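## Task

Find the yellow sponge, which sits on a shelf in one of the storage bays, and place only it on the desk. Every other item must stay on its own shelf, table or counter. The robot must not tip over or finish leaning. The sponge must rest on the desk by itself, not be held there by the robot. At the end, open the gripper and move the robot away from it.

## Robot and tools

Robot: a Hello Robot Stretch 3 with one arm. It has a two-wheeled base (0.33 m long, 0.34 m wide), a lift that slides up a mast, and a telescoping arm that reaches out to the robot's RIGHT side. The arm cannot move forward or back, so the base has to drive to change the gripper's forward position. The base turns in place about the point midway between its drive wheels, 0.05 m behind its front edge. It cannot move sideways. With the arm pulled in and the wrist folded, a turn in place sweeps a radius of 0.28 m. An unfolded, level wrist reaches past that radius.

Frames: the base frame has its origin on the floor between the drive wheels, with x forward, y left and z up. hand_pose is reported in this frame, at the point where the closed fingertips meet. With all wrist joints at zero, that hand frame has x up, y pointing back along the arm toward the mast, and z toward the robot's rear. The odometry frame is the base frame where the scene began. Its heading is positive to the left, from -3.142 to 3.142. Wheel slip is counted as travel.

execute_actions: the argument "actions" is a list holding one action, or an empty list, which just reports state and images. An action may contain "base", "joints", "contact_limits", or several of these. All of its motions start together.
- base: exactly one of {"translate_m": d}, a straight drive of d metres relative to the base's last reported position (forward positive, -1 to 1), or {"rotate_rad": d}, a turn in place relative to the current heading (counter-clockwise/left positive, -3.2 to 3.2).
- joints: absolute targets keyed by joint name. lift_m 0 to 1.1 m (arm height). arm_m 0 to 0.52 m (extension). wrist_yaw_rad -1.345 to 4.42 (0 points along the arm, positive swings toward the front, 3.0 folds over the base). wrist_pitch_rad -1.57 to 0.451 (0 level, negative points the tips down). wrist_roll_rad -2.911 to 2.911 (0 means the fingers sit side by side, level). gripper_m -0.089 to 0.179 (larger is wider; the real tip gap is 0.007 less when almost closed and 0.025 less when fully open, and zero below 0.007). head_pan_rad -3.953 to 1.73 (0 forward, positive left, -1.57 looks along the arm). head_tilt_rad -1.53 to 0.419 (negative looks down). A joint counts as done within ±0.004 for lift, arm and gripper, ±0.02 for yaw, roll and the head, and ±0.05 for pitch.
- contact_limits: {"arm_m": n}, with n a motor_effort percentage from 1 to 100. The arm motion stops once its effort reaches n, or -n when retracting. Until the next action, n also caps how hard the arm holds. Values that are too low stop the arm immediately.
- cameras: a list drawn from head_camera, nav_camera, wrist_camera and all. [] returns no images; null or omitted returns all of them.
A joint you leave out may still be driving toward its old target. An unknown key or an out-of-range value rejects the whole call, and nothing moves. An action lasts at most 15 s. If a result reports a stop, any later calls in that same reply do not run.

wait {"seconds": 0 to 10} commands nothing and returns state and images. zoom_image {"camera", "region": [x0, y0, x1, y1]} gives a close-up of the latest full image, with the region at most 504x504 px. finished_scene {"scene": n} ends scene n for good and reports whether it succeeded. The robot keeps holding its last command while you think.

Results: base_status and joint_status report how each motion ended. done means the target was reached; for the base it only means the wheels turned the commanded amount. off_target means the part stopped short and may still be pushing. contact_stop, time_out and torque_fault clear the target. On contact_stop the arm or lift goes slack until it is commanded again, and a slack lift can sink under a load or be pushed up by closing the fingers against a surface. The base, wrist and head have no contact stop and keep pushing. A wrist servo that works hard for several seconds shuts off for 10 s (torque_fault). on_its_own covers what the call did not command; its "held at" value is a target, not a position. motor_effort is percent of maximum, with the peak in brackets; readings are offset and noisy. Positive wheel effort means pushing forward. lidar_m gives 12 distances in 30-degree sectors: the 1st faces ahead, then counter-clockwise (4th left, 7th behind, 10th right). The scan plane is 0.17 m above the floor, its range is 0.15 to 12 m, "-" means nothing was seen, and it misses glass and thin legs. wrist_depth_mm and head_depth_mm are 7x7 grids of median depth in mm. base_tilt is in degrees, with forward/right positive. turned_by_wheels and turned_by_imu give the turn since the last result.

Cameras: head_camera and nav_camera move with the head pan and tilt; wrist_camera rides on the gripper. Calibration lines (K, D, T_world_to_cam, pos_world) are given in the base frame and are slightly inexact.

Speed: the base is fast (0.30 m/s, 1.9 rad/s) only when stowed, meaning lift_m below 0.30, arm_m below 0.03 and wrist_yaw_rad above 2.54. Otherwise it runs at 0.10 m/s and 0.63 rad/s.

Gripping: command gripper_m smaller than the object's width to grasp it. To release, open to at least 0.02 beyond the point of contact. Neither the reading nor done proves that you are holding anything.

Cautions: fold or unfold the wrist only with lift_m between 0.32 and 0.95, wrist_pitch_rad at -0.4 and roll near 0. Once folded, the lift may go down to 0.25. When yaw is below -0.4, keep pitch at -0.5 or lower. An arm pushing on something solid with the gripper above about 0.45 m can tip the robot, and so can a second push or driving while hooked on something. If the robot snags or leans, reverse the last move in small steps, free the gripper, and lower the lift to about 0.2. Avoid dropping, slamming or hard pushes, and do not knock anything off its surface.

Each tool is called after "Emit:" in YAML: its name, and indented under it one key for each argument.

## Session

Emit:
execute_actions:
  actions:
    - {"joints":{"head_pan_rad":1.6,"head_tilt_rad":-0.5}}
  cameras: ["nav_camera"]

Emit:
execute_actions:
  actions:
    - {"joints":{"head_pan_rad":-0.6}}
  cameras: ["nav_camera"]

Emit:
execute_actions:
  actions:
    - {"joints":{"head_pan_rad":-2.8}}
  cameras: ["nav_camera"]

Scene clock: 1.33 s.
base_odometry: x=+0.000 y=+0.000 heading=+0.000 (m, m, rad; odometry frame)
turned_by_wheels: +0.000 (rad since the last result)
turned_by_imu: +0.000 (rad since the last result)
base_tilt: forward=+0.1 right=+0.0 (deg)
lidar_m: 1.17 1.05 1.07 1.01 0.93 0.94 0.95 1.77 0.95 1.05 2.18 1.78
head_depth_mm: 1033 1104 1192 1302 1439 1480 1232 / 1124 1231 1362 1506 1654 1486 1242 / 1051 1157 1296 1471 1689 1505 1244 / 968 1065 1177 1319 1487 1502 1250 / 900 980 1075 1190 1327 1452 1256 / 839 907 989 1086 1205 1340 1290 / 785 849 918 1000 1101 - -
base_status: not commanded
joint_positions: lift_m=+0.471 arm_m=-0.001 wrist_yaw_rad=+2.916 wrist_pitch_rad=-0.517 wrist_roll_rad=-0.017 gripper_m=+0.037 head_pan_rad=+1.593 head_tilt_rad=-0.494
joint_status: all done
motor_effort: left_wheel=+0(0) right_wheel=+0(0) lift_m=+42(43) arm_m=+0(0) wrist_yaw_rad=+0(1) wrist_pitch_rad=+5(5) wrist_roll_rad=+1(1) gripper_m=+1(1) head_pan_rad=+3(51) head_tilt_rad=-3(31) (%)
hand_pose: x=+0.0259 y=+0.0613 z=+0.4625 quat_wxyz=(+0.256, +0.694, +0.105, +0.665) (m; base frame)
wrist_depth_mm: 680 887 - - - 904 775 / 742 - - - - 948 820 / 801 - - - - - 850 / 799 854 882 873 939 943 887 / 722 743 761 767 778 797 800 / 614 641 - 661 660 665 697 / 551 564 - 572 585 587 586
pictures: nav_camera (sideways: a quarter turn counterclockwise sets it upright)
camera_calibration (this result's frames):
nav_camera: T_world_to_cam=[[-0.0383469, 0.508306, 0.860322, -1.08118], [0.998456, 0.0541123, 0.0125325, 0.0295488], [-0.0401836, 0.859474, -0.509597, 0.618519], [0, 0, 0, 1]] pos_world=[-0.0461087, 0.0163705, 1.24499]
Images, in order (width x height): nav_camera 672x504.

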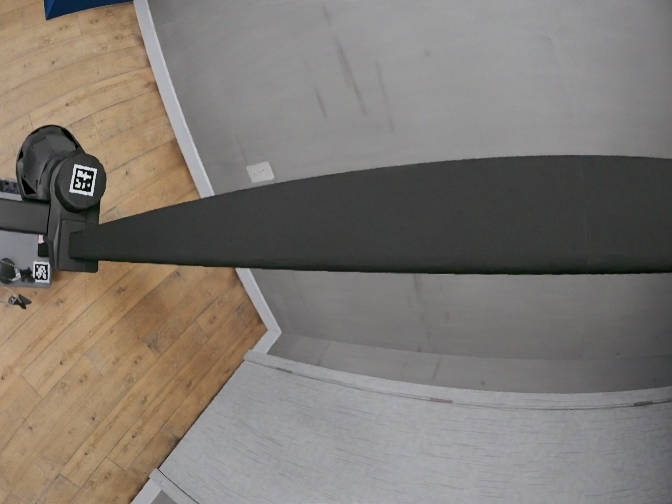

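Scene clock: 2.90 s.
base_odometry: x=+0.000 y=+0.000 heading=+0.000 (m, m, rad; odometry frame)
turned_by_wheels: +0.000 (rad since the last result)
turned_by_imu: +0.000 (rad since the last result)
base_tilt: forward=+0.0 right=+0.0 (deg)
lidar_m: 1.17 1.05 1.07 1.01 0.93 0.94 0.95 1.77 0.95 1.05 2.18 1.78
head_depth_mm: 3153 3409 3336 2496 1867 1488 1234 / 3265 3546 3773 2521 1872 1500 1241 / 3292 3436 3363 2528 1883 1500 1243 / 3161 2880 3206 2557 1889 1498 1252 / 2362 2460 2673 2518 1914 1512 1256 / 1891 1974 2095 2180 1916 1514 1260 / 1583 1636 1709 1779 1790 1536 1262
base_status: not commanded
joint_positions: lift_m=+0.471 arm_m=-0.001 wrist_yaw_rad=+2.916 wrist_pitch_rad=-0.517 wrist_roll_rad=-0.017 gripper_m=+0.037 head_pan_rad=-0.593 head_tilt_rad=-0.494
joint_status: all done
motor_effort: left_wheel=+0(0) right_wheel=+0(0) lift_m=+42(42) arm_m=-1(0) wrist_yaw_rad=+0(0) wrist_pitch_rad=+5(5) wrist_roll_rad=+1(1) gripper_m=+0(0) head_pan_rad=-4(51) head_tilt_rad=-3(3) (%)
hand_pose: x=+0.0259 y=+0.0613 z=+0.4625 quat_wxyz=(+0.256, +0.694, +0.105, +0.665) (m; base frame)
wrist_depth_mm: 680 901 - - - 873 755 / 747 - - - - 963 822 / 784 - - - - - 882 / 808 841 892 870 901 908 901 / 733 742 766 764 791 774 823 / 629 636 - 658 662 665 680 / 559 570 - 575 585 583 593
pictures: nav_camera (sideways: a quarter turn counterclockwise sets it upright)
camera_calibration (this result's frames):
nav_camera: T_world_to_cam=[[0.437531, -0.261948, 0.860204, -1.08393], [-0.531645, -0.846875, 0.0125251, 0.0388922], [0.725204, -0.462803, -0.509797, 0.61411], [0, 0, 0, 1]] pos_world=[0.0495735, 0.0332165, 1.24498]
Images, in order (width x height): nav_camera 672x504.

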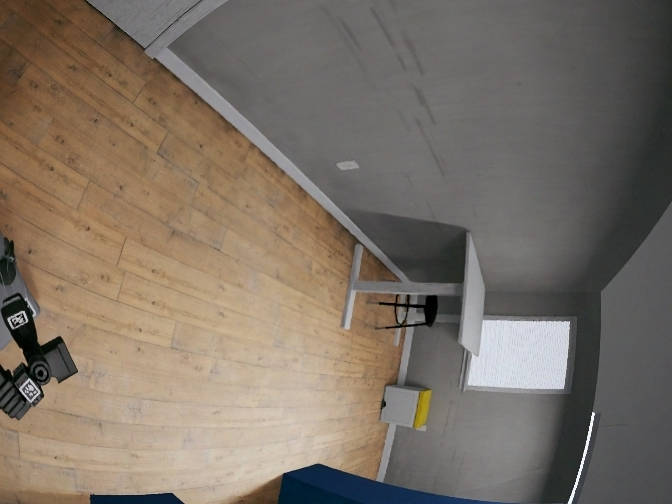

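Scene clock: 4.47 s.
base_odometry: x=+0.000 y=+0.000 heading=+0.000 (m, m, rad; odometry frame)
turned_by_wheels: +0.000 (rad since the last result)
turned_by_imu: +0.000 (rad since the last result)
base_tilt: forward=+0.0 right=+0.0 (deg)
lidar_m: 1.17 1.05 1.07 1.01 0.93 0.94 0.95 1.77 0.95 1.05 2.18 1.78
head_depth_mm: 794 884 993 1135 1323 1458 1236 / 778 852 947 1072 1241 1408 1246 / 1565 1653 1854 1422 1658 1422 1247 / 1515 1626 1841 2038 1851 1504 1248 / 1824 2396 2680 2531 1908 1514 1250 / 2249 2467 2708 2574 1925 1521 1255 / 2169 2393 2645 2622 1927 1517 1266
base_status: not commanded
joint_positions: lift_m=+0.471 arm_m=-0.001 wrist_yaw_rad=+2.916 wrist_pitch_rad=-0.517 wrist_roll_rad=-0.017 gripper_m=+0.037 head_pan_rad=-2.793 head_tilt_rad=-0.494
joint_status: all done
motor_effort: left_wheel=+0(0) right_wheel=+0(0) lift_m=+42(43) arm_m=+0(0) wrist_yaw_rad=+1(0) wrist_pitch_rad=+5(5) wrist_roll_rad=+1(1) gripper_m=+0(0) head_pan_rad=-4(50) head_tilt_rad=-3(3) (%)
hand_pose: x=+0.0259 y=+0.0613 z=+0.4625 quat_wxyz=(+0.256, +0.694, +0.105, +0.665) (m; base frame)
wrist_depth_mm: 684 907 - - - 886 751 / 731 - - - - 945 811 / 808 - - - - - 846 / 797 851 899 895 907 951 886 / 730 741 782 757 776 762 782 / 624 637 - 642 666 675 683 / 545 567 - 563 578 592 590
pictures: nav_camera (sideways: a quarter turn counterclockwise sets it upright)
camera_calibration (this result's frames):
nav_camera: T_world_to_cam=[[-0.46932, -0.199599, 0.860174, -1.07836], [-0.371815, 0.928222, 0.0125232, 0.0379197], [-0.800932, -0.313948, -0.509847, 0.623485], [0, 0, 0, 1]] pos_world=[0.00737393, -0.054695, 1.24498]
Images, in order (width x height): nav_camera 672x504.

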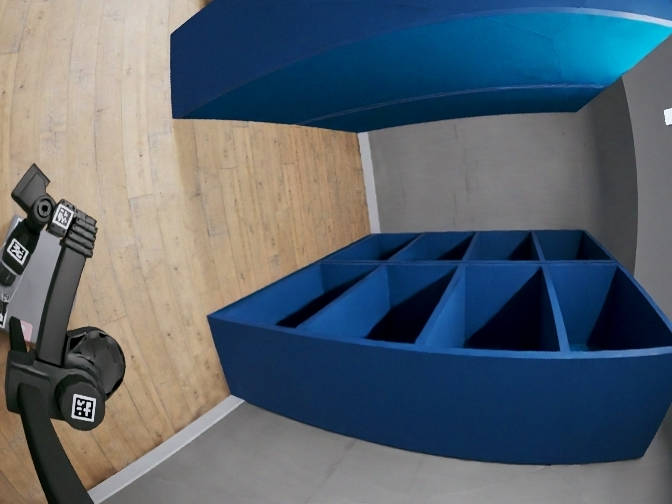

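Emit:
execute_actions:
  actions:
    - {"base":{"rotate_rad":-0.85},"joints":{"wrist_pitch_rad":-0.4,"lift_m":0.28,"head_pan_rad":-1.9,"head_tilt_rad":-0.3}}

Emit:
execute_actions:
  actions:
    - {"base":{"translate_m":0.9}}
  cameras: ["nav_camera"]

Scene clock: 18.00 s.
base_odometry: x=+0.000 y=+0.000 heading=-0.850 (m, m, rad; odometry frame)
turned_by_wheels: -0.850 (rad since the last result)
turned_by_imu: -0.835 (rad since the last result)
base_tilt: forward=+0.1 right=+0.0 (deg)
lidar_m: 2.31 1.43 1.10 1.05 1.12 0.95 0.93 0.98 0.95 1.43 0.95 2.02
head_depth_mm: 786 842 910 982 1071 1183 1290 / 897 855 911 975 1061 1148 1271 / 1559 1664 1727 1903 1584 1678 1410 / 1517 1634 1730 1893 2078 1788 1419 / 2308 2490 2650 2847 2470 1802 1424 / 2288 2437 2590 2772 2491 1815 1428 / 2225 2352 2516 2662 2503 1821 1435
base_status: done
joint_positions: lift_m=+0.280 arm_m=-0.001 wrist_yaw_rad=+2.916 wrist_pitch_rad=-0.419 wrist_roll_rad=-0.017 gripper_m=+0.037 head_pan_rad=-1.907 head_tilt_rad=-0.309
joint_status: all done
motor_effort: left_wheel=+4(11) right_wheel=-3(7) lift_m=+36(37) arm_m=+0(0) wrist_yaw_rad=+0(0) wrist_pitch_rad=+7(8) wrist_roll_rad=+1(1) gripper_m=+1(0) head_pan_rad=+4(49) head_tilt_rad=+5(23) (%)
hand_pose: x=+0.0289 y=+0.0745 z=+0.2927 quat_wxyz=(+0.224, +0.698, +0.070, +0.677) (m; base frame)
wrist_depth_mm: - 920 932 - - - - / 971 - - - - - - / 861 - 900 939 955 - - / 674 - 695 710 729 749 761 / 552 547 593 578 610 591 597 / 462 480 - 490 498 496 497 / - - - 422 423 430 435
pictures: head_camera (sideways: a quarter turn clockwise sets it upright), nav_camera (sideways: a quarter turn counterclockwise sets it upright), wrist_camera
camera_calibration (this result's frames):
head_camera: T_world_to_cam=[[0.167105, 0.317316, -0.933481, 1.23707], [0.921513, -0.386906, 0.0334421, -0.050992], [-0.350558, -0.865803, -0.357065, 0.427519], [0, 0, 0, 1]] pos_world=[-0.00986003, -0.0421236, 1.30914]
nav_camera: T_world_to_cam=[[-0.0875109, -0.332691, 0.938967, -1.18348], [-0.953104, 0.302094, 0.0182083, 0.0340605], [-0.289714, -0.89334, -0.343525, 0.403936], [0, 0, 0, 1]] pos_world=[0.0459218, -0.0431703, 1.24939]
wrist_camera: T_world_to_cam=[[0.970717, -0.228705, 0.0735046, -0.0401972], [-0.0711668, -0.566026, -0.82131, 0.312758], [0.229443, 0.792028, -0.565727, 0.270498], [0, 0, 0, 1]] pos_world=[-0.000785774, -0.0464061, 0.412854]
Images, in order (width x height): head_camera 896x504, nav_camera 672x504, wrist_camera 644x364.

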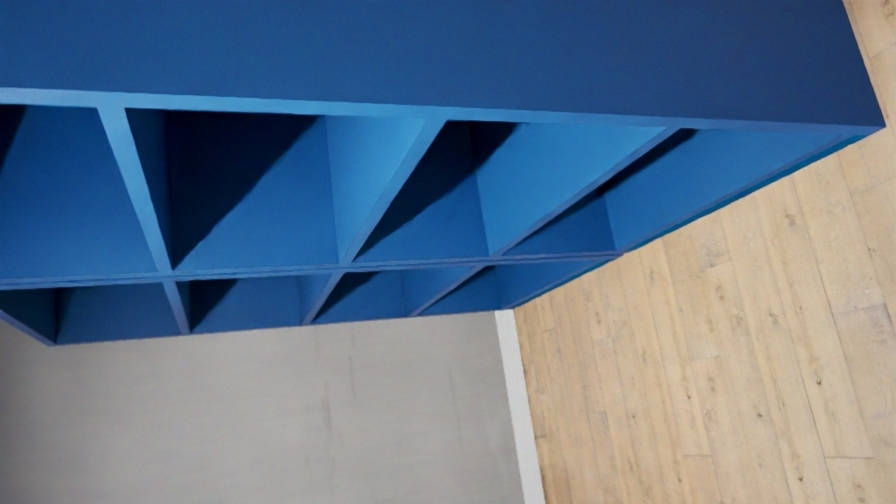

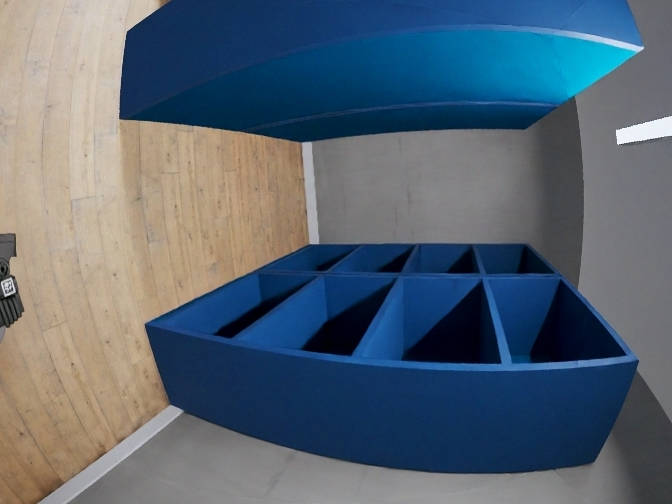

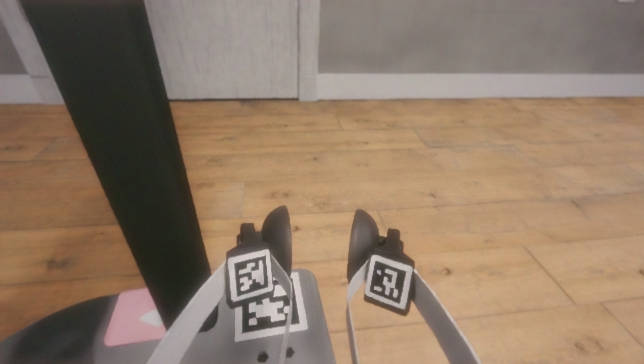

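Scene clock: 22.70 s.
base_odometry: x=+0.594 y=-0.676 heading=-0.850 (m, m, rad; odometry frame)
turned_by_wheels: +0.000 (rad since the last result)
turned_by_imu: +0.007 (rad since the last result)
base_tilt: forward=+0.0 right=+0.0 (deg)
lidar_m: 2.23 1.34 1.03 1.01 1.08 1.53 1.83 1.62 0.91 0.89 1.30 1.37
head_depth_mm: 2614 2783 2871 2554 2305 1758 1395 / 2615 2760 2961 3008 2291 1774 1414 / 795 848 908 978 1064 1160 1279 / 769 822 878 942 1019 1111 1221 / 749 795 850 913 981 1065 1160 / 728 773 823 881 961 1631 1383 / 717 779 2520 2738 2512 1833 1436
base_status: done
joint_positions: lift_m=+0.280 arm_m=-0.001 wrist_yaw_rad=+2.916 wrist_pitch_rad=-0.418 wrist_roll_rad=-0.017 gripper_m=+0.037 head_pan_rad=-1.907 head_tilt_rad=-0.309
joint_status: not commanded
motor_effort: left_wheel=+3(18) right_wheel=-2(7) lift_m=+36(37) arm_m=+0(0) wrist_yaw_rad=+0(0) wrist_pitch_rad=+7(7) wrist_roll_rad=+1(1) gripper_m=+0(0) head_pan_rad=+4(3) head_tilt_rad=+5(5) (%)
hand_pose: x=+0.0289 y=+0.0746 z=+0.2928 quat_wxyz=(+0.223, +0.698, +0.070, +0.677) (m; base frame)
wrist_depth_mm: - 885 913 940 987 - - / 927 - - - - - - / 876 - 955 944 989 - - / 685 - 704 725 730 746 772 / 563 557 597 580 603 594 613 / 466 482 - 488 493 504 500 / - - - 416 420 427 437
pictures: nav_camera (sideways: a quarter turn counterclockwise sets it upright)
camera_calibration (this result's frames):
nav_camera: T_world_to_cam=[[-0.0874559, -0.332705, 0.938967, -1.18348], [-0.953154, 0.301937, 0.0182083, 0.0340608], [-0.289567, -0.893388, -0.343525, 0.403935], [0, 0, 0, 1]] pos_world=[0.0459289, -0.0431638, 1.24939]
Images, in order (width x height): nav_camera 672x504.

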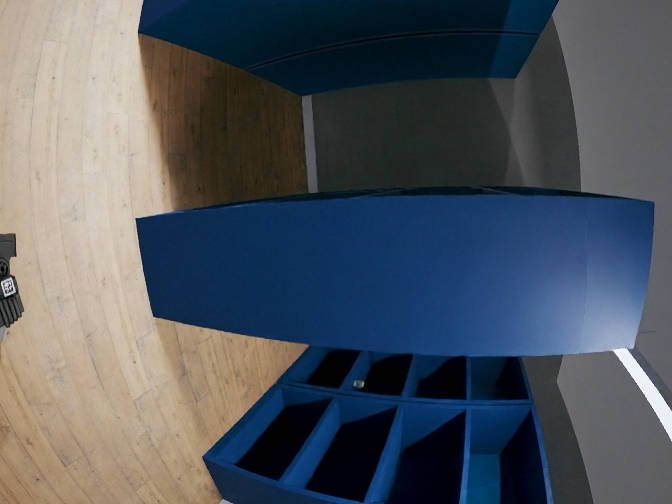

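Emit:
zoom_image:
  camera: "nav_camera"
  region: [320,350,420,410]

Emit:
execute_actions:
  actions:
    - {"base":{"translate_m":0.75},"joints":{"head_pan_rad":-2.0}}
  cameras: ["nav_camera","head_camera"]

Region (320, 350, 420, 410) of nav_camera's 672x504 image, scaled by 5.040, with more detail than that image has; it fills the top 302 rows of this view, and the rest is white.

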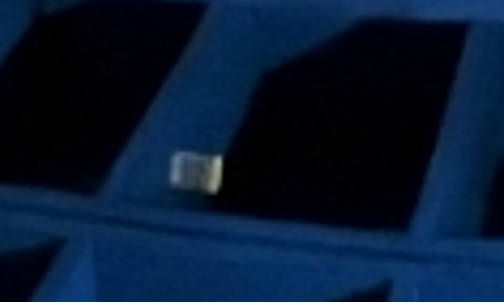

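Scene clock: 30.67 s.
base_odometry: x=+1.089 y=-1.239 heading=-0.850 (m, m, rad; odometry frame)
turned_by_wheels: +0.000 (rad since the last result)
turned_by_imu: +0.006 (rad since the last result)
base_tilt: forward=+0.1 right=+0.0 (deg)
lidar_m: 1.26 0.77 0.97 0.96 1.02 1.48 2.58 1.25 1.20 0.97 1.01 1.81
head_depth_mm: 987 1050 1132 1212 1318 1456 1395 / 1788 1883 1918 2040 1650 1660 1394 / 1757 1858 1958 2087 2182 1779 1414 / 1748 1868 2523 2677 2314 1777 1418 / 2504 2631 2828 3017 2460 1813 1418 / 2423 2572 2729 2885 2468 1815 1432 / 2357 2474 2635 2799 2506 1832 1437
base_status: done
joint_positions: lift_m=+0.280 arm_m=-0.001 wrist_yaw_rad=+2.916 wrist_pitch_rad=-0.418 wrist_roll_rad=-0.017 gripper_m=+0.037 head_pan_rad=-1.993 head_tilt_rad=-0.309
joint_status: all done
motor_effort: left_wheel=+2(16) right_wheel=-2(5) lift_m=+37(37) arm_m=+0(0) wrist_yaw_rad=-1(0) wrist_pitch_rad=+7(7) wrist_roll_rad=+1(1) gripper_m=+0(1) head_pan_rad=-4(15) head_tilt_rad=+5(4) (%)
hand_pose: x=+0.0289 y=+0.0746 z=+0.2928 quat_wxyz=(+0.223, +0.698, +0.070, +0.677) (m; base frame)
wrist_depth_mm: - 837 876 894 964 956 581 / 863 - 948 971 - - - / 849 - 912 952 963 886 974 / 683 - 692 719 728 715 758 / 556 545 588 574 610 592 588 / 467 488 - 486 495 495 504 / - - - 420 422 434 433
pictures: head_camera (sideways: a quarter turn clockwise sets it upright), nav_camera (sideways: a quarter turn counterclockwise sets it upright)
camera_calibration (this result's frames):
head_camera: T_world_to_cam=[[0.193744, 0.301789, -0.933481, 1.23691], [0.884872, -0.464632, 0.0334421, -0.0507685], [-0.423633, -0.832491, -0.357064, 0.427964], [0, 0, 0, 1]] pos_world=[-0.0134194, -0.0405969, 1.30914]
nav_camera: T_world_to_cam=[[-0.115765, -0.323943, 0.938967, -1.18331], [-0.923632, 0.382847, 0.0182083, 0.0338807], [-0.36538, -0.865152, -0.343525, 0.404397], [0, 0, 0, 1]] pos_world=[0.0420664, -0.0464314, 1.24939]
Images, in order (width x height): head_camera 896x504, nav_camera 672x504.

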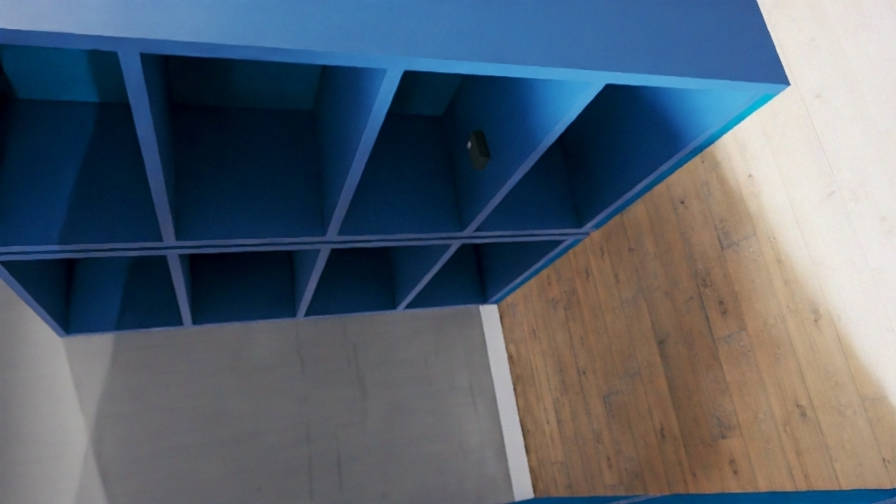

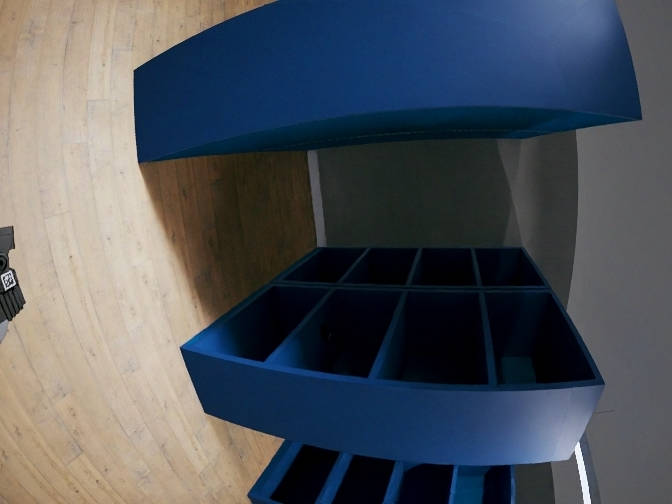

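Emit:
execute_actions:
  actions:
    - {"base":{"translate_m":1.0}}
  cameras: []

Emit:
execute_actions:
  actions:
    - {"base":{"translate_m":0.4}}
  cameras: ["nav_camera","head_camera"]

Scene clock: 40.20 s.
base_odometry: x=+1.750 y=-1.990 heading=-0.849 (m, m, rad; odometry frame)
turned_by_wheels: +0.001 (rad since the last result)
turned_by_imu: +0.316 (rad since the last result)
base_tilt: forward=+0.0 right=+0.0 (deg)
lidar_m: 0.70 0.59 0.45 0.91 1.14 2.36 1.65 1.64 1.01 2.68 1.32 1.26
head_depth_mm: 860 928 2837 3011 2271 1766 1401 / 852 907 974 1046 1129 1236 1327 / 843 903 965 1039 1124 1221 1328 / 840 895 959 1031 1112 1216 1316 / 835 900 975 2963 2248 1755 1436 / 2470 2641 2819 3040 2501 1829 1437 / 2429 2610 2808 3015 2532 1841 1443
base_status: translate_m off_target (by the wheels' count: +0.9999 of +1.0000)
joint_positions: lift_m=+0.280 arm_m=-0.001 wrist_yaw_rad=+2.917 wrist_pitch_rad=-0.417 wrist_roll_rad=-0.017 gripper_m=+0.037 head_pan_rad=-1.998 head_tilt_rad=-0.304
joint_status: not commanded
on_its_own: left_wheel is at rest, and its effort (+42) is outside its rest range (-18 to +18)
motor_effort: left_wheel=+42(100) right_wheel=+3(18) lift_m=+43(46) arm_m=+0(0) wrist_yaw_rad=+0(6) wrist_pitch_rad=+7(8) wrist_roll_rad=+0(0) gripper_m=+1(1) head_pan_rad=-1(4) head_tilt_rad=+2(5) (%)
hand_pose: x=+0.0288 y=+0.0748 z=+0.2929 quat_wxyz=(+0.223, +0.698, +0.070, +0.677) (m; base frame)
wrist_depth_mm: - 930 885 850 788 800 757 / - - 993 950 862 837 806 / 876 - 896 954 878 873 845 / 689 - 697 714 690 753 727 / 541 550 598 585 590 602 609 / 458 486 - 481 500 491 516 / - - - 382 410 434 434
pictures: none
No camera images: the call's "cameras" was empty. Leave "cameras" out to get every camera's image.

Scene clock: 44.10 s.
base_odometry: x=+2.014 y=-2.290 heading=-0.848 (m, m, rad; odometry frame)
turned_by_wheels: +0.001 (rad since the last result)
turned_by_imu: +0.504 (rad since the last result)
base_tilt: forward=+0.0 right=+0.0 (deg)
lidar_m: 0.53 0.40 0.86 1.07 2.22 1.74 1.70 1.05 2.66 1.28 1.23 0.65
head_depth_mm: 2438 2603 2761 2969 2393 1774 1358 / 2544 2737 2883 3098 2413 1778 1410 / 2674 2838 3052 3273 2406 1800 1425 / 2810 3006 3222 3363 2463 1808 1417 / 2613 2727 2840 2980 2490 1816 1422 / 2232 2331 2391 2493 2413 1817 1440 / 1935 2000 2085 2141 2172 1846 1447
base_status: translate_m off_target (by the wheels' count: +0.3997 of +0.4000)
joint_positions: lift_m=+0.280 arm_m=-0.001 wrist_yaw_rad=+2.916 wrist_pitch_rad=-0.417 wrist_roll_rad=-0.017 gripper_m=+0.037 head_pan_rad=-1.998 head_tilt_rad=-0.304
joint_status: not commanded
on_its_own: left_wheel is at rest, and its effort (+76) is outside its rest range (-18 to +18); right_wheel is at rest, and its effort (+21) is outside its rest range (-18 to +18)
motor_effort: left_wheel=+76(100) right_wheel=+21(61) lift_m=+43(42) arm_m=+0(0) wrist_yaw_rad=+0(0) wrist_pitch_rad=+7(7) wrist_roll_rad=+1(1) gripper_m=+2(1) head_pan_rad=-2(1) head_tilt_rad=+2(3) (%)
hand_pose: x=+0.0289 y=+0.0747 z=+0.2929 quat_wxyz=(+0.223, +0.698, +0.070, +0.677) (m; base frame)
wrist_depth_mm: - - - - 854 706 324 / - - - - 889 754 629 / 858 - 952 916 895 410 685 / 677 - 710 712 732 625 697 / 558 549 596 575 604 553 616 / 465 483 - 486 454 485 504 / - - - 422 389 431 436
pictures: head_camera (sideways: a quarter turn clockwise sets it upright), nav_camera (sideways: a quarter turn counterclockwise sets it upright)
camera_calibration (this result's frames):
head_camera: T_world_to_cam=[[0.193128, 0.296405, -0.935332, 1.23933], [0.882749, -0.468629, 0.033763, -0.0511736], [-0.428316, -0.832184, -0.352157, 0.421607], [0, 0, 0, 1]] pos_world=[-0.0135941, -0.0404694, 1.30938]
nav_camera: T_world_to_cam=[[-0.115242, -0.3189, 0.940756, -1.18565], [-0.921781, 0.387276, 0.0183622, 0.033669], [-0.370188, -0.865055, -0.338587, 0.398], [0, 0, 0, 1]] pos_world=[0.0417335, -0.0468508, 1.24955]
Images, in order (width x height): head_camera 896x504, nav_camera 672x504.

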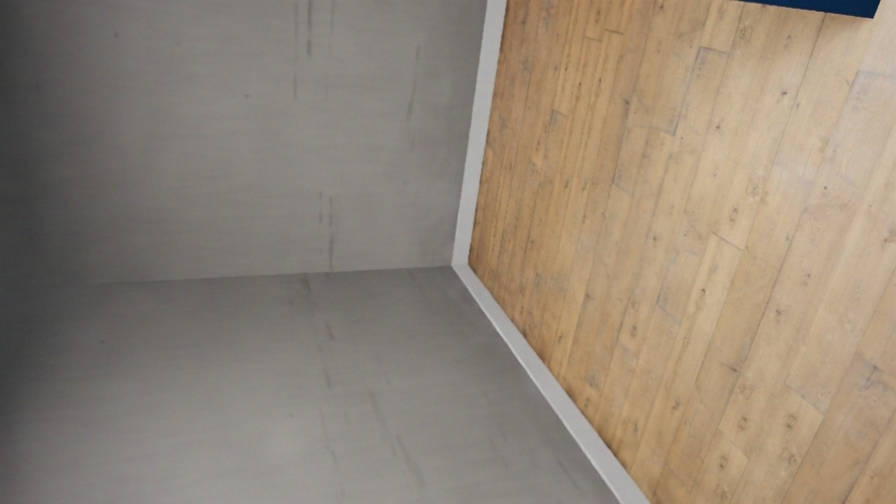

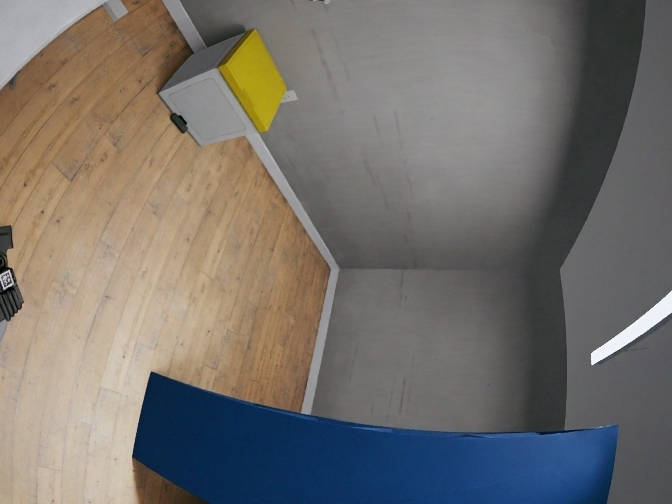

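Emit:
execute_actions:
  actions:
    - {"base":{"translate_m":-0.3},"joints":{"head_pan_rad":-0.5,"head_tilt_rad":-0.9}}
  cameras: ["nav_camera"]

Scene clock: 51.37 s.
base_odometry: x=+1.816 y=-2.065 heading=-0.848 (m, m, rad; odometry frame)
turned_by_wheels: +0.000 (rad since the last result)
turned_by_imu: -0.001 (rad since the last result)
base_tilt: forward=+0.0 right=+0.0 (deg)
lidar_m: 0.83 0.66 1.10 1.37 2.77 1.42 2.02 0.81 0.82 1.93 1.36 0.92
head_depth_mm: 1531 1778 1836 1590 1381 1223 1092 / 1582 1843 1888 1597 1383 1220 1131 / 1639 1931 1888 1601 1387 1225 1113 / 790 1977 1883 1596 1393 1223 1101 / 762 656 1845 1575 1396 1233 1097 / 762 596 1066 1611 1396 1228 1102 / 768 597 503 1538 1404 1201 1103
base_status: done
joint_positions: lift_m=+0.280 arm_m=-0.001 wrist_yaw_rad=+2.916 wrist_pitch_rad=-0.417 wrist_roll_rad=-0.017 gripper_m=+0.037 head_pan_rad=-0.507 head_tilt_rad=-0.889
joint_status: all done
motor_effort: left_wheel=+0(56) right_wheel=+0(17) lift_m=+42(43) arm_m=+0(0) wrist_yaw_rad=+0(1) wrist_pitch_rad=+7(7) wrist_roll_rad=+1(1) gripper_m=+1(0) head_pan_rad=+3(51) head_tilt_rad=-5(37) (%)
hand_pose: x=+0.0289 y=+0.0747 z=+0.2929 quat_wxyz=(+0.223, +0.698, +0.070, +0.677) (m; base frame)
wrist_depth_mm: - - - - - 909 799 / - - - - - 957 819 / 861 - 907 954 955 922 850 / 662 - 709 725 720 753 705 / 556 541 589 571 607 590 551 / 469 485 - 489 494 502 478 / - - - 422 420 426 396
pictures: nav_camera (sideways: a quarter turn counterclockwise sets it upright)
camera_calibration (this result's frames):
nav_camera: T_world_to_cam=[[0.713865, -0.365243, 0.59749, -0.743209], [-0.454929, -0.890528, -0.000839018, 0.0558258], [0.532387, -0.271216, -0.801876, 0.995199], [0, 0, 0, 1]] pos_world=[0.0261161, 0.0481767, 1.24213]
Images, in order (width x height): nav_camera 672x504.

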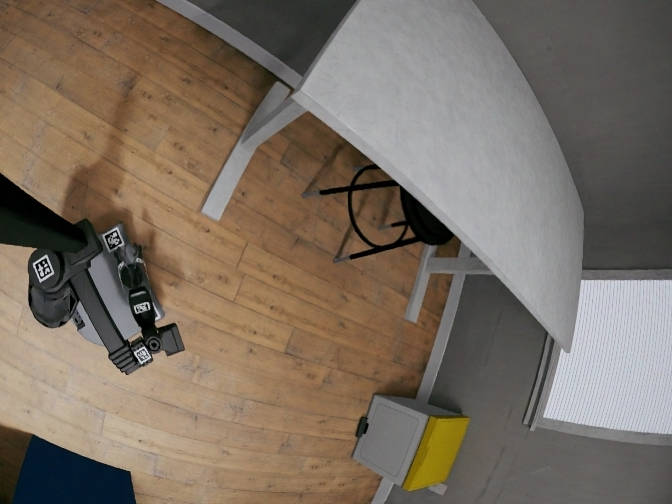

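Emit:
execute_actions:
  actions:
    - {"base":{"rotate_rad":-1.2},"joints":{"head_pan_rad":-0.6,"head_tilt_rad":-0.6}}
  cameras: ["nav_camera","head_camera"]

Scene clock: 64.10 s.
base_odometry: x=+1.816 y=-2.065 heading=-2.048 (m, m, rad; odometry frame)
turned_by_wheels: -1.200 (rad since the last result)
turned_by_imu: -1.176 (rad since the last result)
base_tilt: forward=+0.0 right=+0.0 (deg)
lidar_m: 1.36 1.55 0.83 0.66 1.09 1.25 2.11 1.71 1.41 0.81 0.81 2.09
head_depth_mm: 2361 2576 2755 2032 1091 1245 1173 / 2497 2780 2946 2118 1681 1384 1178 / 2667 2996 2932 2147 1689 1390 1180 / 2466 2726 2849 2140 1694 1388 1184 / 2184 2407 2600 2171 1705 1398 1190 / 1963 2118 2333 2180 1703 1404 1192 / 1766 1918 2070 2143 1707 1409 1194
base_status: done
joint_positions: lift_m=+0.280 arm_m=-0.001 wrist_yaw_rad=+2.916 wrist_pitch_rad=-0.417 wrist_roll_rad=-0.017 gripper_m=+0.037 head_pan_rad=-0.593 head_tilt_rad=-0.606
joint_status: all done
motor_effort: left_wheel=+3(16) right_wheel=-3(8) lift_m=+42(43) arm_m=+0(0) wrist_yaw_rad=+0(0) wrist_pitch_rad=+7(7) wrist_roll_rad=+0(1) gripper_m=+1(0) head_pan_rad=-4(16) head_tilt_rad=+3(23) (%)
hand_pose: x=+0.0289 y=+0.0747 z=+0.2929 quat_wxyz=(+0.223, +0.698, +0.070, +0.677) (m; base frame)
wrist_depth_mm: - 923 954 - - - - / 854 - - - - - - / 856 - 851 959 943 971 - / 674 - 684 703 728 754 759 / 551 551 591 565 604 587 608 / 466 493 - 493 492 499 510 / - - - 418 419 428 438
pictures: head_camera (sideways: a quarter turn clockwise sets it upright), nav_camera (sideways: a quarter turn counterclockwise sets it upright)
camera_calibration (this result's frames):
head_camera: T_world_to_cam=[[-0.477714, 0.385897, -0.789223, 1.05286], [0.614101, 0.789101, 0.0141245, -0.0239582], [0.628227, -0.477915, -0.613945, 0.75579], [0, 0, 0, 1]] pos_world=[0.042871, -0.0261871, 1.29529]
nav_camera: T_world_to_cam=[[0.514548, -0.313997, 0.797901, -1.00317], [-0.530853, -0.847417, 0.00885174, 0.0436712], [0.673376, -0.428123, -0.602724, 0.735325], [0, 0, 0, 1]] pos_world=[0.0442095, 0.0368263, 1.24324]
Images, in order (width x height): head_camera 896x504, nav_camera 672x504.

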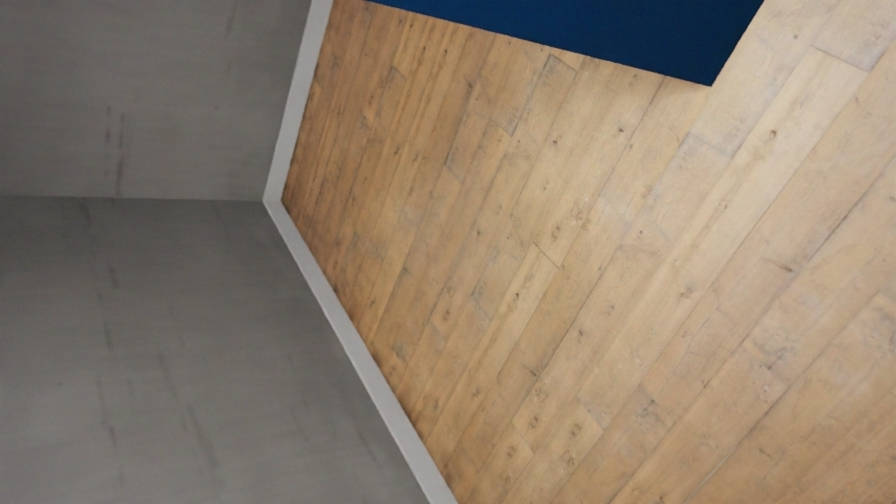

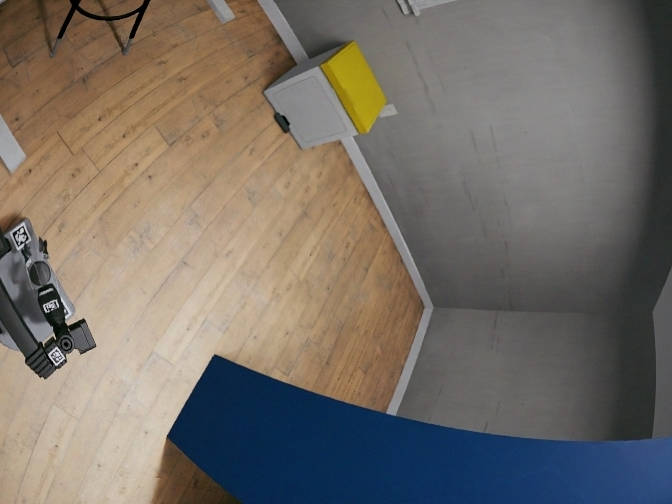

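Emit:
execute_actions:
  actions:
    - {"base":{"translate_m":0.75}}
  cameras: []

Emit:
execute_actions:
  actions:
    - {"base":{"rotate_rad":-1.1},"joints":{"head_pan_rad":-1.0,"head_tilt_rad":-0.35}}
  cameras: ["nav_camera","head_camera"]

Scene clock: 83.93 s.
base_odometry: x=+1.471 y=-2.731 heading=-2.048 (m, m, rad; odometry frame)
turned_by_wheels: +0.000 (rad since the last result)
turned_by_imu: +0.006 (rad since the last result)
base_tilt: forward=+0.1 right=-0.1 (deg)
lidar_m: 0.64 0.64 1.10 0.66 1.08 1.00 2.54 1.97 0.78 1.57 2.21 1.24
head_depth_mm: 2143 2398 2592 2123 1672 1380 1177 / 1929 2216 2525 2133 1682 1381 1175 / 1632 1854 2141 2144 1692 1383 1181 / 1426 1589 1788 2000 1688 1395 1180 / 1265 1389 1546 1738 1699 1400 1186 / 1132 1237 1356 1505 1603 1373 1185 / 1031 1113 1205 1322 1425 990 1099
base_status: done
joint_positions: lift_m=+0.280 arm_m=-0.001 wrist_yaw_rad=+2.916 wrist_pitch_rad=-0.417 wrist_roll_rad=-0.017 gripper_m=+0.037 head_pan_rad=-0.593 head_tilt_rad=-0.605
joint_status: not commanded
motor_effort: left_wheel=+3(17) right_wheel=-3(7) lift_m=+42(43) arm_m=+0(0) wrist_yaw_rad=+0(0) wrist_pitch_rad=+7(7) wrist_roll_rad=+1(1) gripper_m=+0(1) head_pan_rad=-4(4) head_tilt_rad=+3(3) (%)
hand_pose: x=+0.0289 y=+0.0747 z=+0.2929 quat_wxyz=(+0.223, +0.698, +0.070, +0.677) (m; base frame)
wrist_depth_mm: - - - - - - 786 / - - - - - - 857 / 846 - 916 938 944 963 857 / 679 - 710 706 729 745 755 / 555 549 588 577 594 608 553 / 465 491 - 484 495 502 515 / - - - 417 420 423 436
pictures: none
No camera images: the call's "cameras" was empty. Leave "cameras" out to get every camera's image.

Scene clock: 85.83 s.
base_odometry: x=+1.471 y=-2.731 heading=+3.135 (m, m, rad; odometry frame)
turned_by_wheels: -1.100 (rad since the last result)
turned_by_imu: -1.079 (rad since the last result)
base_tilt: forward=+0.1 right=+0.0 (deg)
lidar_m: 2.42 1.28 0.64 0.64 1.10 0.66 0.85 1.00 2.33 1.97 0.79 1.56
head_depth_mm: 2105 2238 2406 2526 2187 1674 1346 / 2201 2311 2519 2552 2140 1681 1353 / 812 874 946 1033 1140 1269 1319 / 722 771 828 894 969 1061 1177 / 649 697 750 822 923 1085 1290 / 708 1465 1505 1667 1352 1568 1369 / 1061 1458 1483 1616 1511 1669 1382
base_status: done
joint_positions: lift_m=+0.280 arm_m=-0.001 wrist_yaw_rad=+2.916 wrist_pitch_rad=-0.417 wrist_roll_rad=-0.017 gripper_m=+0.037 head_pan_rad=-0.993 head_tilt_rad=-0.359
joint_status: all done
motor_effort: left_wheel=+4(16) right_wheel=-3(9) lift_m=+43(42) arm_m=+0(0) wrist_yaw_rad=+0(1) wrist_pitch_rad=+7(7) wrist_roll_rad=+1(1) gripper_m=+0(1) head_pan_rad=-4(33) head_tilt_rad=+5(23) (%)
hand_pose: x=+0.0289 y=+0.0747 z=+0.2929 quat_wxyz=(+0.223, +0.698, +0.070, +0.677) (m; base frame)
wrist_depth_mm: - 961 982 610 624 - - / - - - 656 696 - - / 794 - 928 729 768 977 - / 669 - 697 718 726 751 760 / 554 557 588 574 602 589 615 / 468 485 - 496 500 500 507 / - - - 422 424 435 436
pictures: head_camera (sideways: a quarter turn clockwise sets it upright), nav_camera (sideways: a quarter turn counterclockwise sets it upright)
camera_calibration (this result's frames):
head_camera: T_world_to_cam=[[-0.174157, 0.364359, -0.914829, 1.21481], [0.869996, 0.492122, 0.0303813, -0.0466909], [0.461277, -0.790606, -0.402697, 0.481952], [0, 0, 0, 1]] pos_world=[0.0298745, -0.0386151, 1.30684]
nav_camera: T_world_to_cam=[[0.235094, -0.310959, 0.920888, -1.16185], [-0.820796, -0.570976, 0.0167382, 0.0351685], [0.5206, -0.759797, -0.389467, 0.458781], [0, 0, 0, 1]] pos_world=[0.0631694, 0.0073715, 1.24803]
Images, in order (width x height): head_camera 896x504, nav_camera 672x504.

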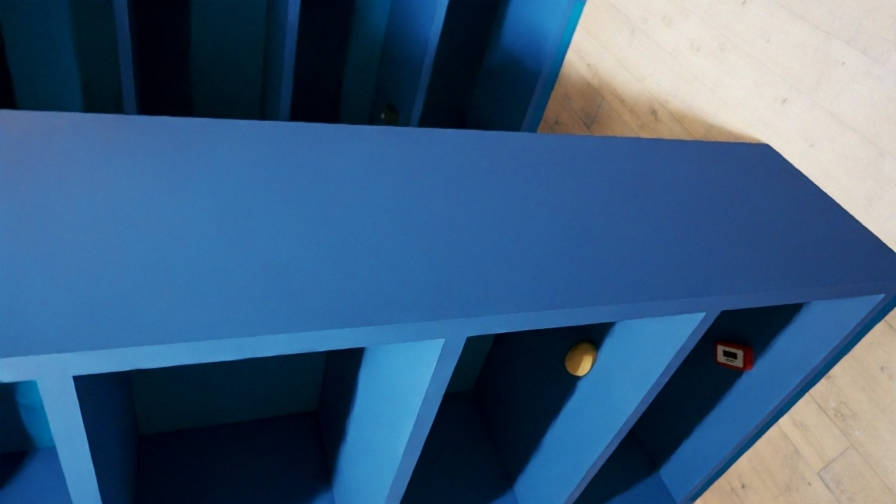

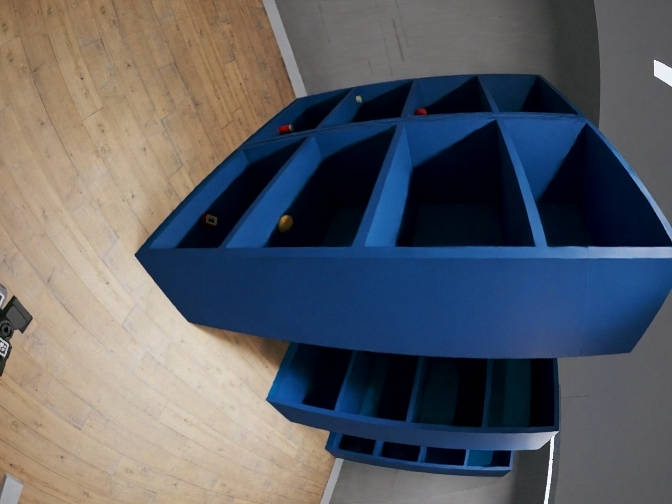

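Emit:
zoom_image:
  camera: "nav_camera"
  region: [260,70,460,150]

Emit:
execute_actions:
  actions:
    - {"base":{"translate_m":0.8},"joints":{"head_pan_rad":-1.2,"head_tilt_rad":-0.6}}
  cameras: ["nav_camera","head_camera"]

Region (260, 70, 460, 150) of nav_camera's 672x504 image, scaled by 2.520, with more detail than that image has; it fills the top 202 rows of this view, and the rest is white.

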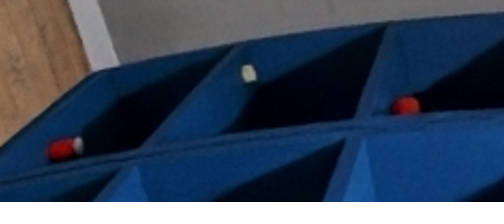

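Scene clock: 93.87 s.
base_odometry: x=+0.671 y=-2.726 heading=+3.135 (m, m, rad; odometry frame)
turned_by_wheels: +0.000 (rad since the last result)
turned_by_imu: +0.007 (rad since the last result)
base_tilt: forward=+0.1 right=+0.0 (deg)
lidar_m: 1.68 1.09 0.90 0.90 0.74 0.88 1.65 2.34 0.67 1.11 0.96 1.69
head_depth_mm: 911 974 728 1212 989 1274 1155 / 959 1026 780 1266 1013 1310 1183 / 1014 1069 837 1276 1066 1316 1189 / 1057 1121 1257 1279 1462 1355 1190 / 940 991 1097 1199 1411 1412 1192 / 824 892 978 1127 1535 1410 1199 / 763 883 1637 1421 1654 1420 1202
base_status: done
joint_positions: lift_m=+0.280 arm_m=-0.001 wrist_yaw_rad=+2.916 wrist_pitch_rad=-0.417 wrist_roll_rad=-0.017 gripper_m=+0.037 head_pan_rad=-1.193 head_tilt_rad=-0.593
joint_status: all done
motor_effort: left_wheel=+3(17) right_wheel=-3(6) lift_m=+42(42) arm_m=+0(1) wrist_yaw_rad=+1(2) wrist_pitch_rad=+7(7) wrist_roll_rad=+1(1) gripper_m=+0(2) head_pan_rad=-6(23) head_tilt_rad=-3(24) (%)
hand_pose: x=+0.0289 y=+0.0747 z=+0.2929 quat_wxyz=(+0.223, +0.698, +0.070, +0.677) (m; base frame)
wrist_depth_mm: - 845 842 849 876 843 849 / 531 - 929 907 922 932 929 / 585 - 942 917 959 957 986 / 635 - 697 709 718 747 761 / 557 541 582 581 603 603 602 / 475 476 - 489 498 502 506 / - - - 413 419 430 437
pictures: head_camera (sideways: a quarter turn clockwise sets it upright), nav_camera (sideways: a quarter turn counterclockwise sets it upright)
camera_calibration (this result's frames):
head_camera: T_world_to_cam=[[-0.172533, 0.578496, -0.797229, 1.06144], [0.952321, 0.304728, 0.0150243, -0.027193], [0.25163, -0.756626, -0.60349, 0.744486], [0, 0, 0, 1]] pos_world=[0.0216937, -0.0424524, 1.29591]
nav_camera: T_world_to_cam=[[0.243488, -0.539845, 0.80578, -1.01178], [-0.916654, -0.399573, 0.00929133, 0.0454521], [0.316952, -0.740884, -0.592143, 0.723735], [0, 0, 0, 1]] pos_world=[0.0586318, 0.00815852, 1.24341]
Images, in order (width x height): head_camera 896x504, nav_camera 672x504.

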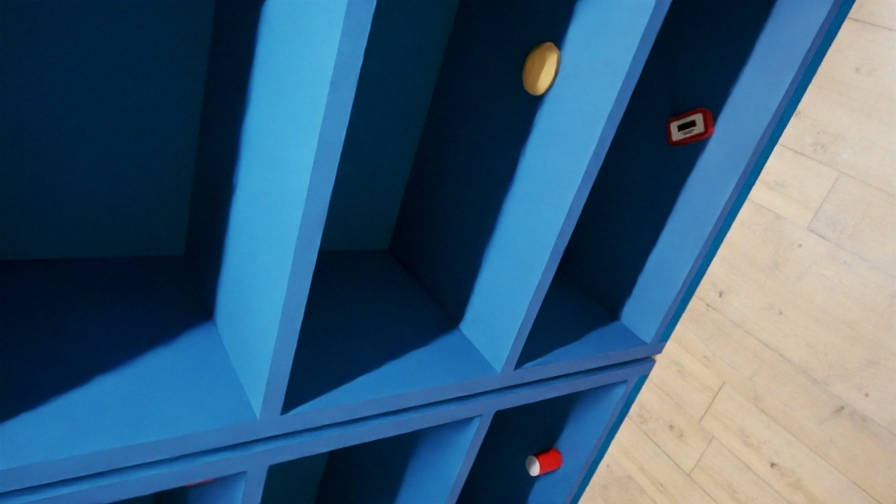

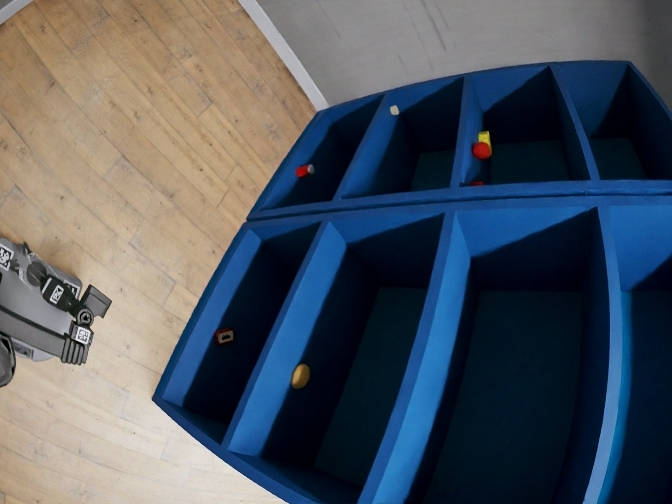

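Emit:
execute_actions:
  actions:
    - {"base":{"rotate_rad":-0.22},"joints":{"lift_m":0.9}}
  cameras: []

Emit:
execute_actions:
  actions:
    - {"base":{"translate_m":1.0},"joints":{"wrist_yaw_rad":0,"gripper_m":0.15,"head_pan_rad":-1.5,"head_tilt_rad":-0.45}}
  cameras: []

Emit:
execute_actions:
  actions:
    - {"base":{"translate_m":0.15},"joints":{"lift_m":1.0,"wrist_pitch_rad":-0.1}}

Scene clock: 116.47 s.
base_odometry: x=+0.671 y=-2.726 heading=+2.916 (m, m, rad; odometry frame)
turned_by_wheels: -0.220 (rad since the last result)
turned_by_imu: -0.214 (rad since the last result)
base_tilt: forward=+0.0 right=+0.0 (deg)
lidar_m: 1.68 1.31 0.94 0.90 0.68 0.69 1.45 1.77 2.90 0.67 1.00 0.95
head_depth_mm: 878 947 694 1192 988 1155 - / 905 972 735 1220 998 1391 - / 930 1009 783 1280 1031 1346 1117 / 966 1045 792 1282 1071 1322 1190 / 997 1070 849 1290 1114 1342 1196 / 1029 1098 861 1250 1376 1380 1197 / 952 985 989 1122 1230 1382 1200
base_status: done
joint_positions: lift_m=+0.900 arm_m=-0.001 wrist_yaw_rad=+2.916 wrist_pitch_rad=-0.417 wrist_roll_rad=-0.017 gripper_m=+0.037 head_pan_rad=-1.193 head_tilt_rad=-0.593
joint_status: all done
motor_effort: left_wheel=+4(15) right_wheel=-3(8) lift_m=+49(47) arm_m=+0(0) wrist_yaw_rad=+0(0) wrist_pitch_rad=+7(7) wrist_roll_rad=+0(0) gripper_m=+0(0) head_pan_rad=-4(4) head_tilt_rad=-3(3) (%)
hand_pose: x=+0.0289 y=+0.0747 z=+0.9127 quat_wxyz=(+0.223, +0.698, +0.070, +0.677) (m; base frame)
wrist_depth_mm: - 772 808 861 904 - - / 775 - 891 947 - - - / 846 - 959 - - - - / 937 - - - - - - / 781 - - - - - - / 709 - - - - - - / 757 984 - - - - -
pictures: none
No camera images: the call's "cameras" was empty. Leave "cameras" out to get every camera's image.

Scene clock: 127.77 s.
base_odometry: x=-0.303 y=-2.502 heading=+2.916 (m, m, rad; odometry frame)
turned_by_wheels: +0.000 (rad since the last result)
turned_by_imu: +0.008 (rad since the last result)
base_tilt: forward=+0.0 right=+0.0 (deg)
lidar_m: 0.68 0.71 0.96 0.92 0.95 1.29 1.86 1.32 0.67 0.76 0.91 0.71
head_depth_mm: 697 702 709 689 783 865 - / 887 959 924 751 1066 962 - / 892 973 1018 759 1154 982 - / 894 977 1025 765 1162 975 1169 / 896 980 1037 736 1170 979 1208 / 899 982 1040 781 1178 984 1206 / 901 988 1049 790 1183 987 1215
base_status: done
joint_positions: lift_m=+0.900 arm_m=-0.001 wrist_yaw_rad=+0.002 wrist_pitch_rad=-0.417 wrist_roll_rad=-0.017 gripper_m=+0.150 head_pan_rad=-1.493 head_tilt_rad=-0.458
joint_status: all done
motor_effort: left_wheel=+3(11) right_wheel=-3(4) lift_m=+48(49) arm_m=+0(0) wrist_yaw_rad=-3(4) wrist_pitch_rad=+7(7) wrist_roll_rad=+1(0) gripper_m=+1(100) head_pan_rad=-4(29) head_tilt_rad=+4(21) (%)
hand_pose: x=-0.0211 y=-0.3687 z=+0.9127 quat_wxyz=(+0.698, +0.148, -0.685, -0.145) (m; base frame)
wrist_depth_mm: 346 351 345 350 354 354 349 / 750 831 826 841 603 387 817 / 765 902 919 916 594 435 923 / 754 828 847 886 584 509 900 / 667 701 682 706 576 729 748 / 695 - 624 631 630 - 630 / 759 923 943 959 771 972 -
pictures: none
No camera images: the call's "cameras" was empty. Leave "cameras" out to get every camera's image.

Scene clock: 130.23 s.
base_odometry: x=-0.449 y=-2.469 heading=+2.916 (m, m, rad; odometry frame)
turned_by_wheels: +0.000 (rad since the last result)
turned_by_imu: +0.001 (rad since the last result)
base_tilt: forward=+0.1 right=-0.1 (deg)
lidar_m: 0.53 0.55 0.74 0.92 0.96 1.29 1.89 1.45 0.73 1.09 0.77 0.55
head_depth_mm: 884 964 986 701 - - - / 886 970 1003 686 - - - / 887 971 1014 695 - - 1161 / 891 977 1025 764 1159 973 1207 / 894 977 1032 750 1166 975 1204 / 895 980 1037 782 1177 981 1214 / 898 985 1042 790 1131 977 1148
base_status: done
joint_positions: lift_m=+1.000 arm_m=-0.001 wrist_yaw_rad=+0.002 wrist_pitch_rad=-0.120 wrist_roll_rad=-0.017 gripper_m=+0.150 head_pan_rad=-1.493 head_tilt_rad=-0.458
joint_status: all done
motor_effort: left_wheel=+3(12) right_wheel=-2(4) lift_m=+48(51) arm_m=-1(1) wrist_yaw_rad=-1(2) wrist_pitch_rad=+8(9) wrist_roll_rad=+0(1) gripper_m=+0(1) head_pan_rad=-5(4) head_tilt_rad=+4(4) (%)
hand_pose: x=-0.0211 y=-0.3956 z=+1.0838 quat_wxyz=(+0.712, +0.044, -0.700, -0.042) (m; base frame)
wrist_depth_mm: 586 748 738 756 758 560 374 / 593 770 794 794 781 557 386 / 578 819 806 828 854 565 397 / 500 512 538 492 544 504 400 / 543 419 425 426 444 440 435 / 584 - 952 951 946 - 472 / 575 773 796 803 786 534 812
pictures: head_camera (sideways: a quarter turn clockwise sets it upright), nav_camera (sideways: a quarter turn counterclockwise sets it upright), wrist_camera
camera_calibration (this result's frames):
head_camera: T_world_to_cam=[[0.0148024, 0.491715, -0.87063, 1.156], [0.999635, 0.0124222, 0.0240116, -0.0391855], [0.022622, -0.870668, -0.491351, 0.599987], [0, 0, 0, 1]] pos_world=[0.00848666, -0.0455455, 1.30219]
nav_camera: T_world_to_cam=[[0.0643216, -0.474695, 0.877797, -1.1046], [-0.993903, -0.10941, 0.0136628, 0.0402301], [0.0895538, -0.873324, -0.478838, 0.577706], [0, 0, 0, 1]] pos_world=[0.0592985, -0.0154206, 1.24569]
wrist_camera: T_world_to_cam=[[-0.997356, 0.0254833, 0.0680538, -0.0923521], [-0.0572628, 0.300972, -0.951912, 1.17774], [-0.0447402, -0.953292, -0.298717, 0.116192], [0, 0, 0, 1]] pos_world=[-0.0194688, -0.241347, 1.1621]
Images, in order (width x height): head_camera 896x504, nav_camera 672x504, wrist_camera 644x364.

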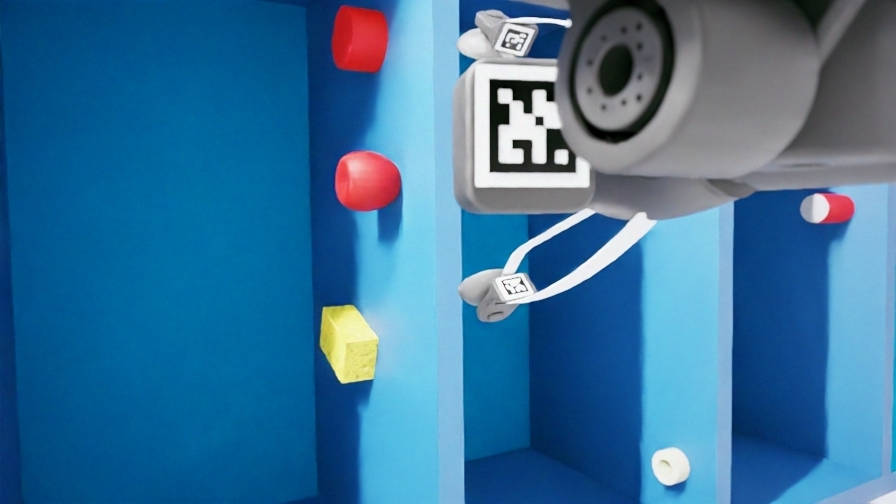

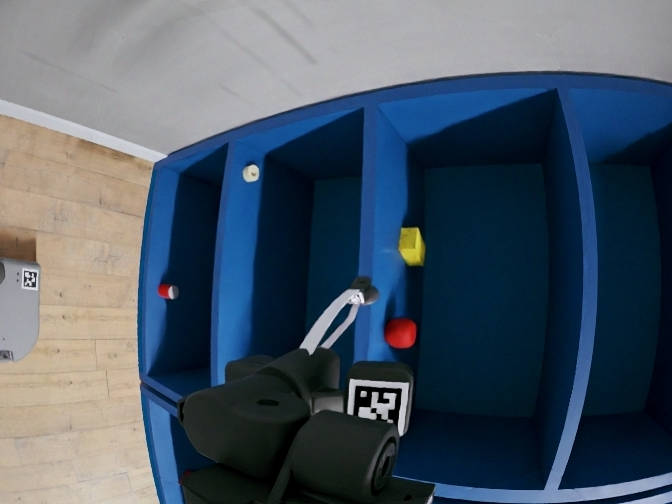

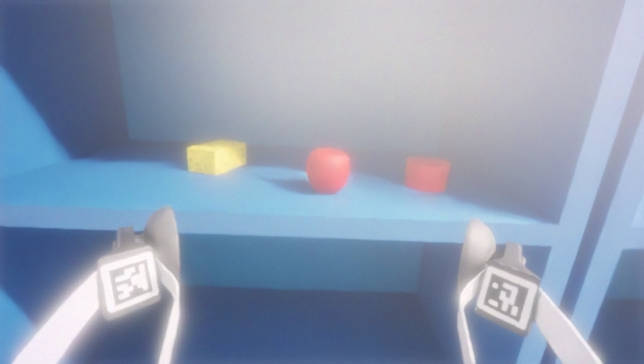

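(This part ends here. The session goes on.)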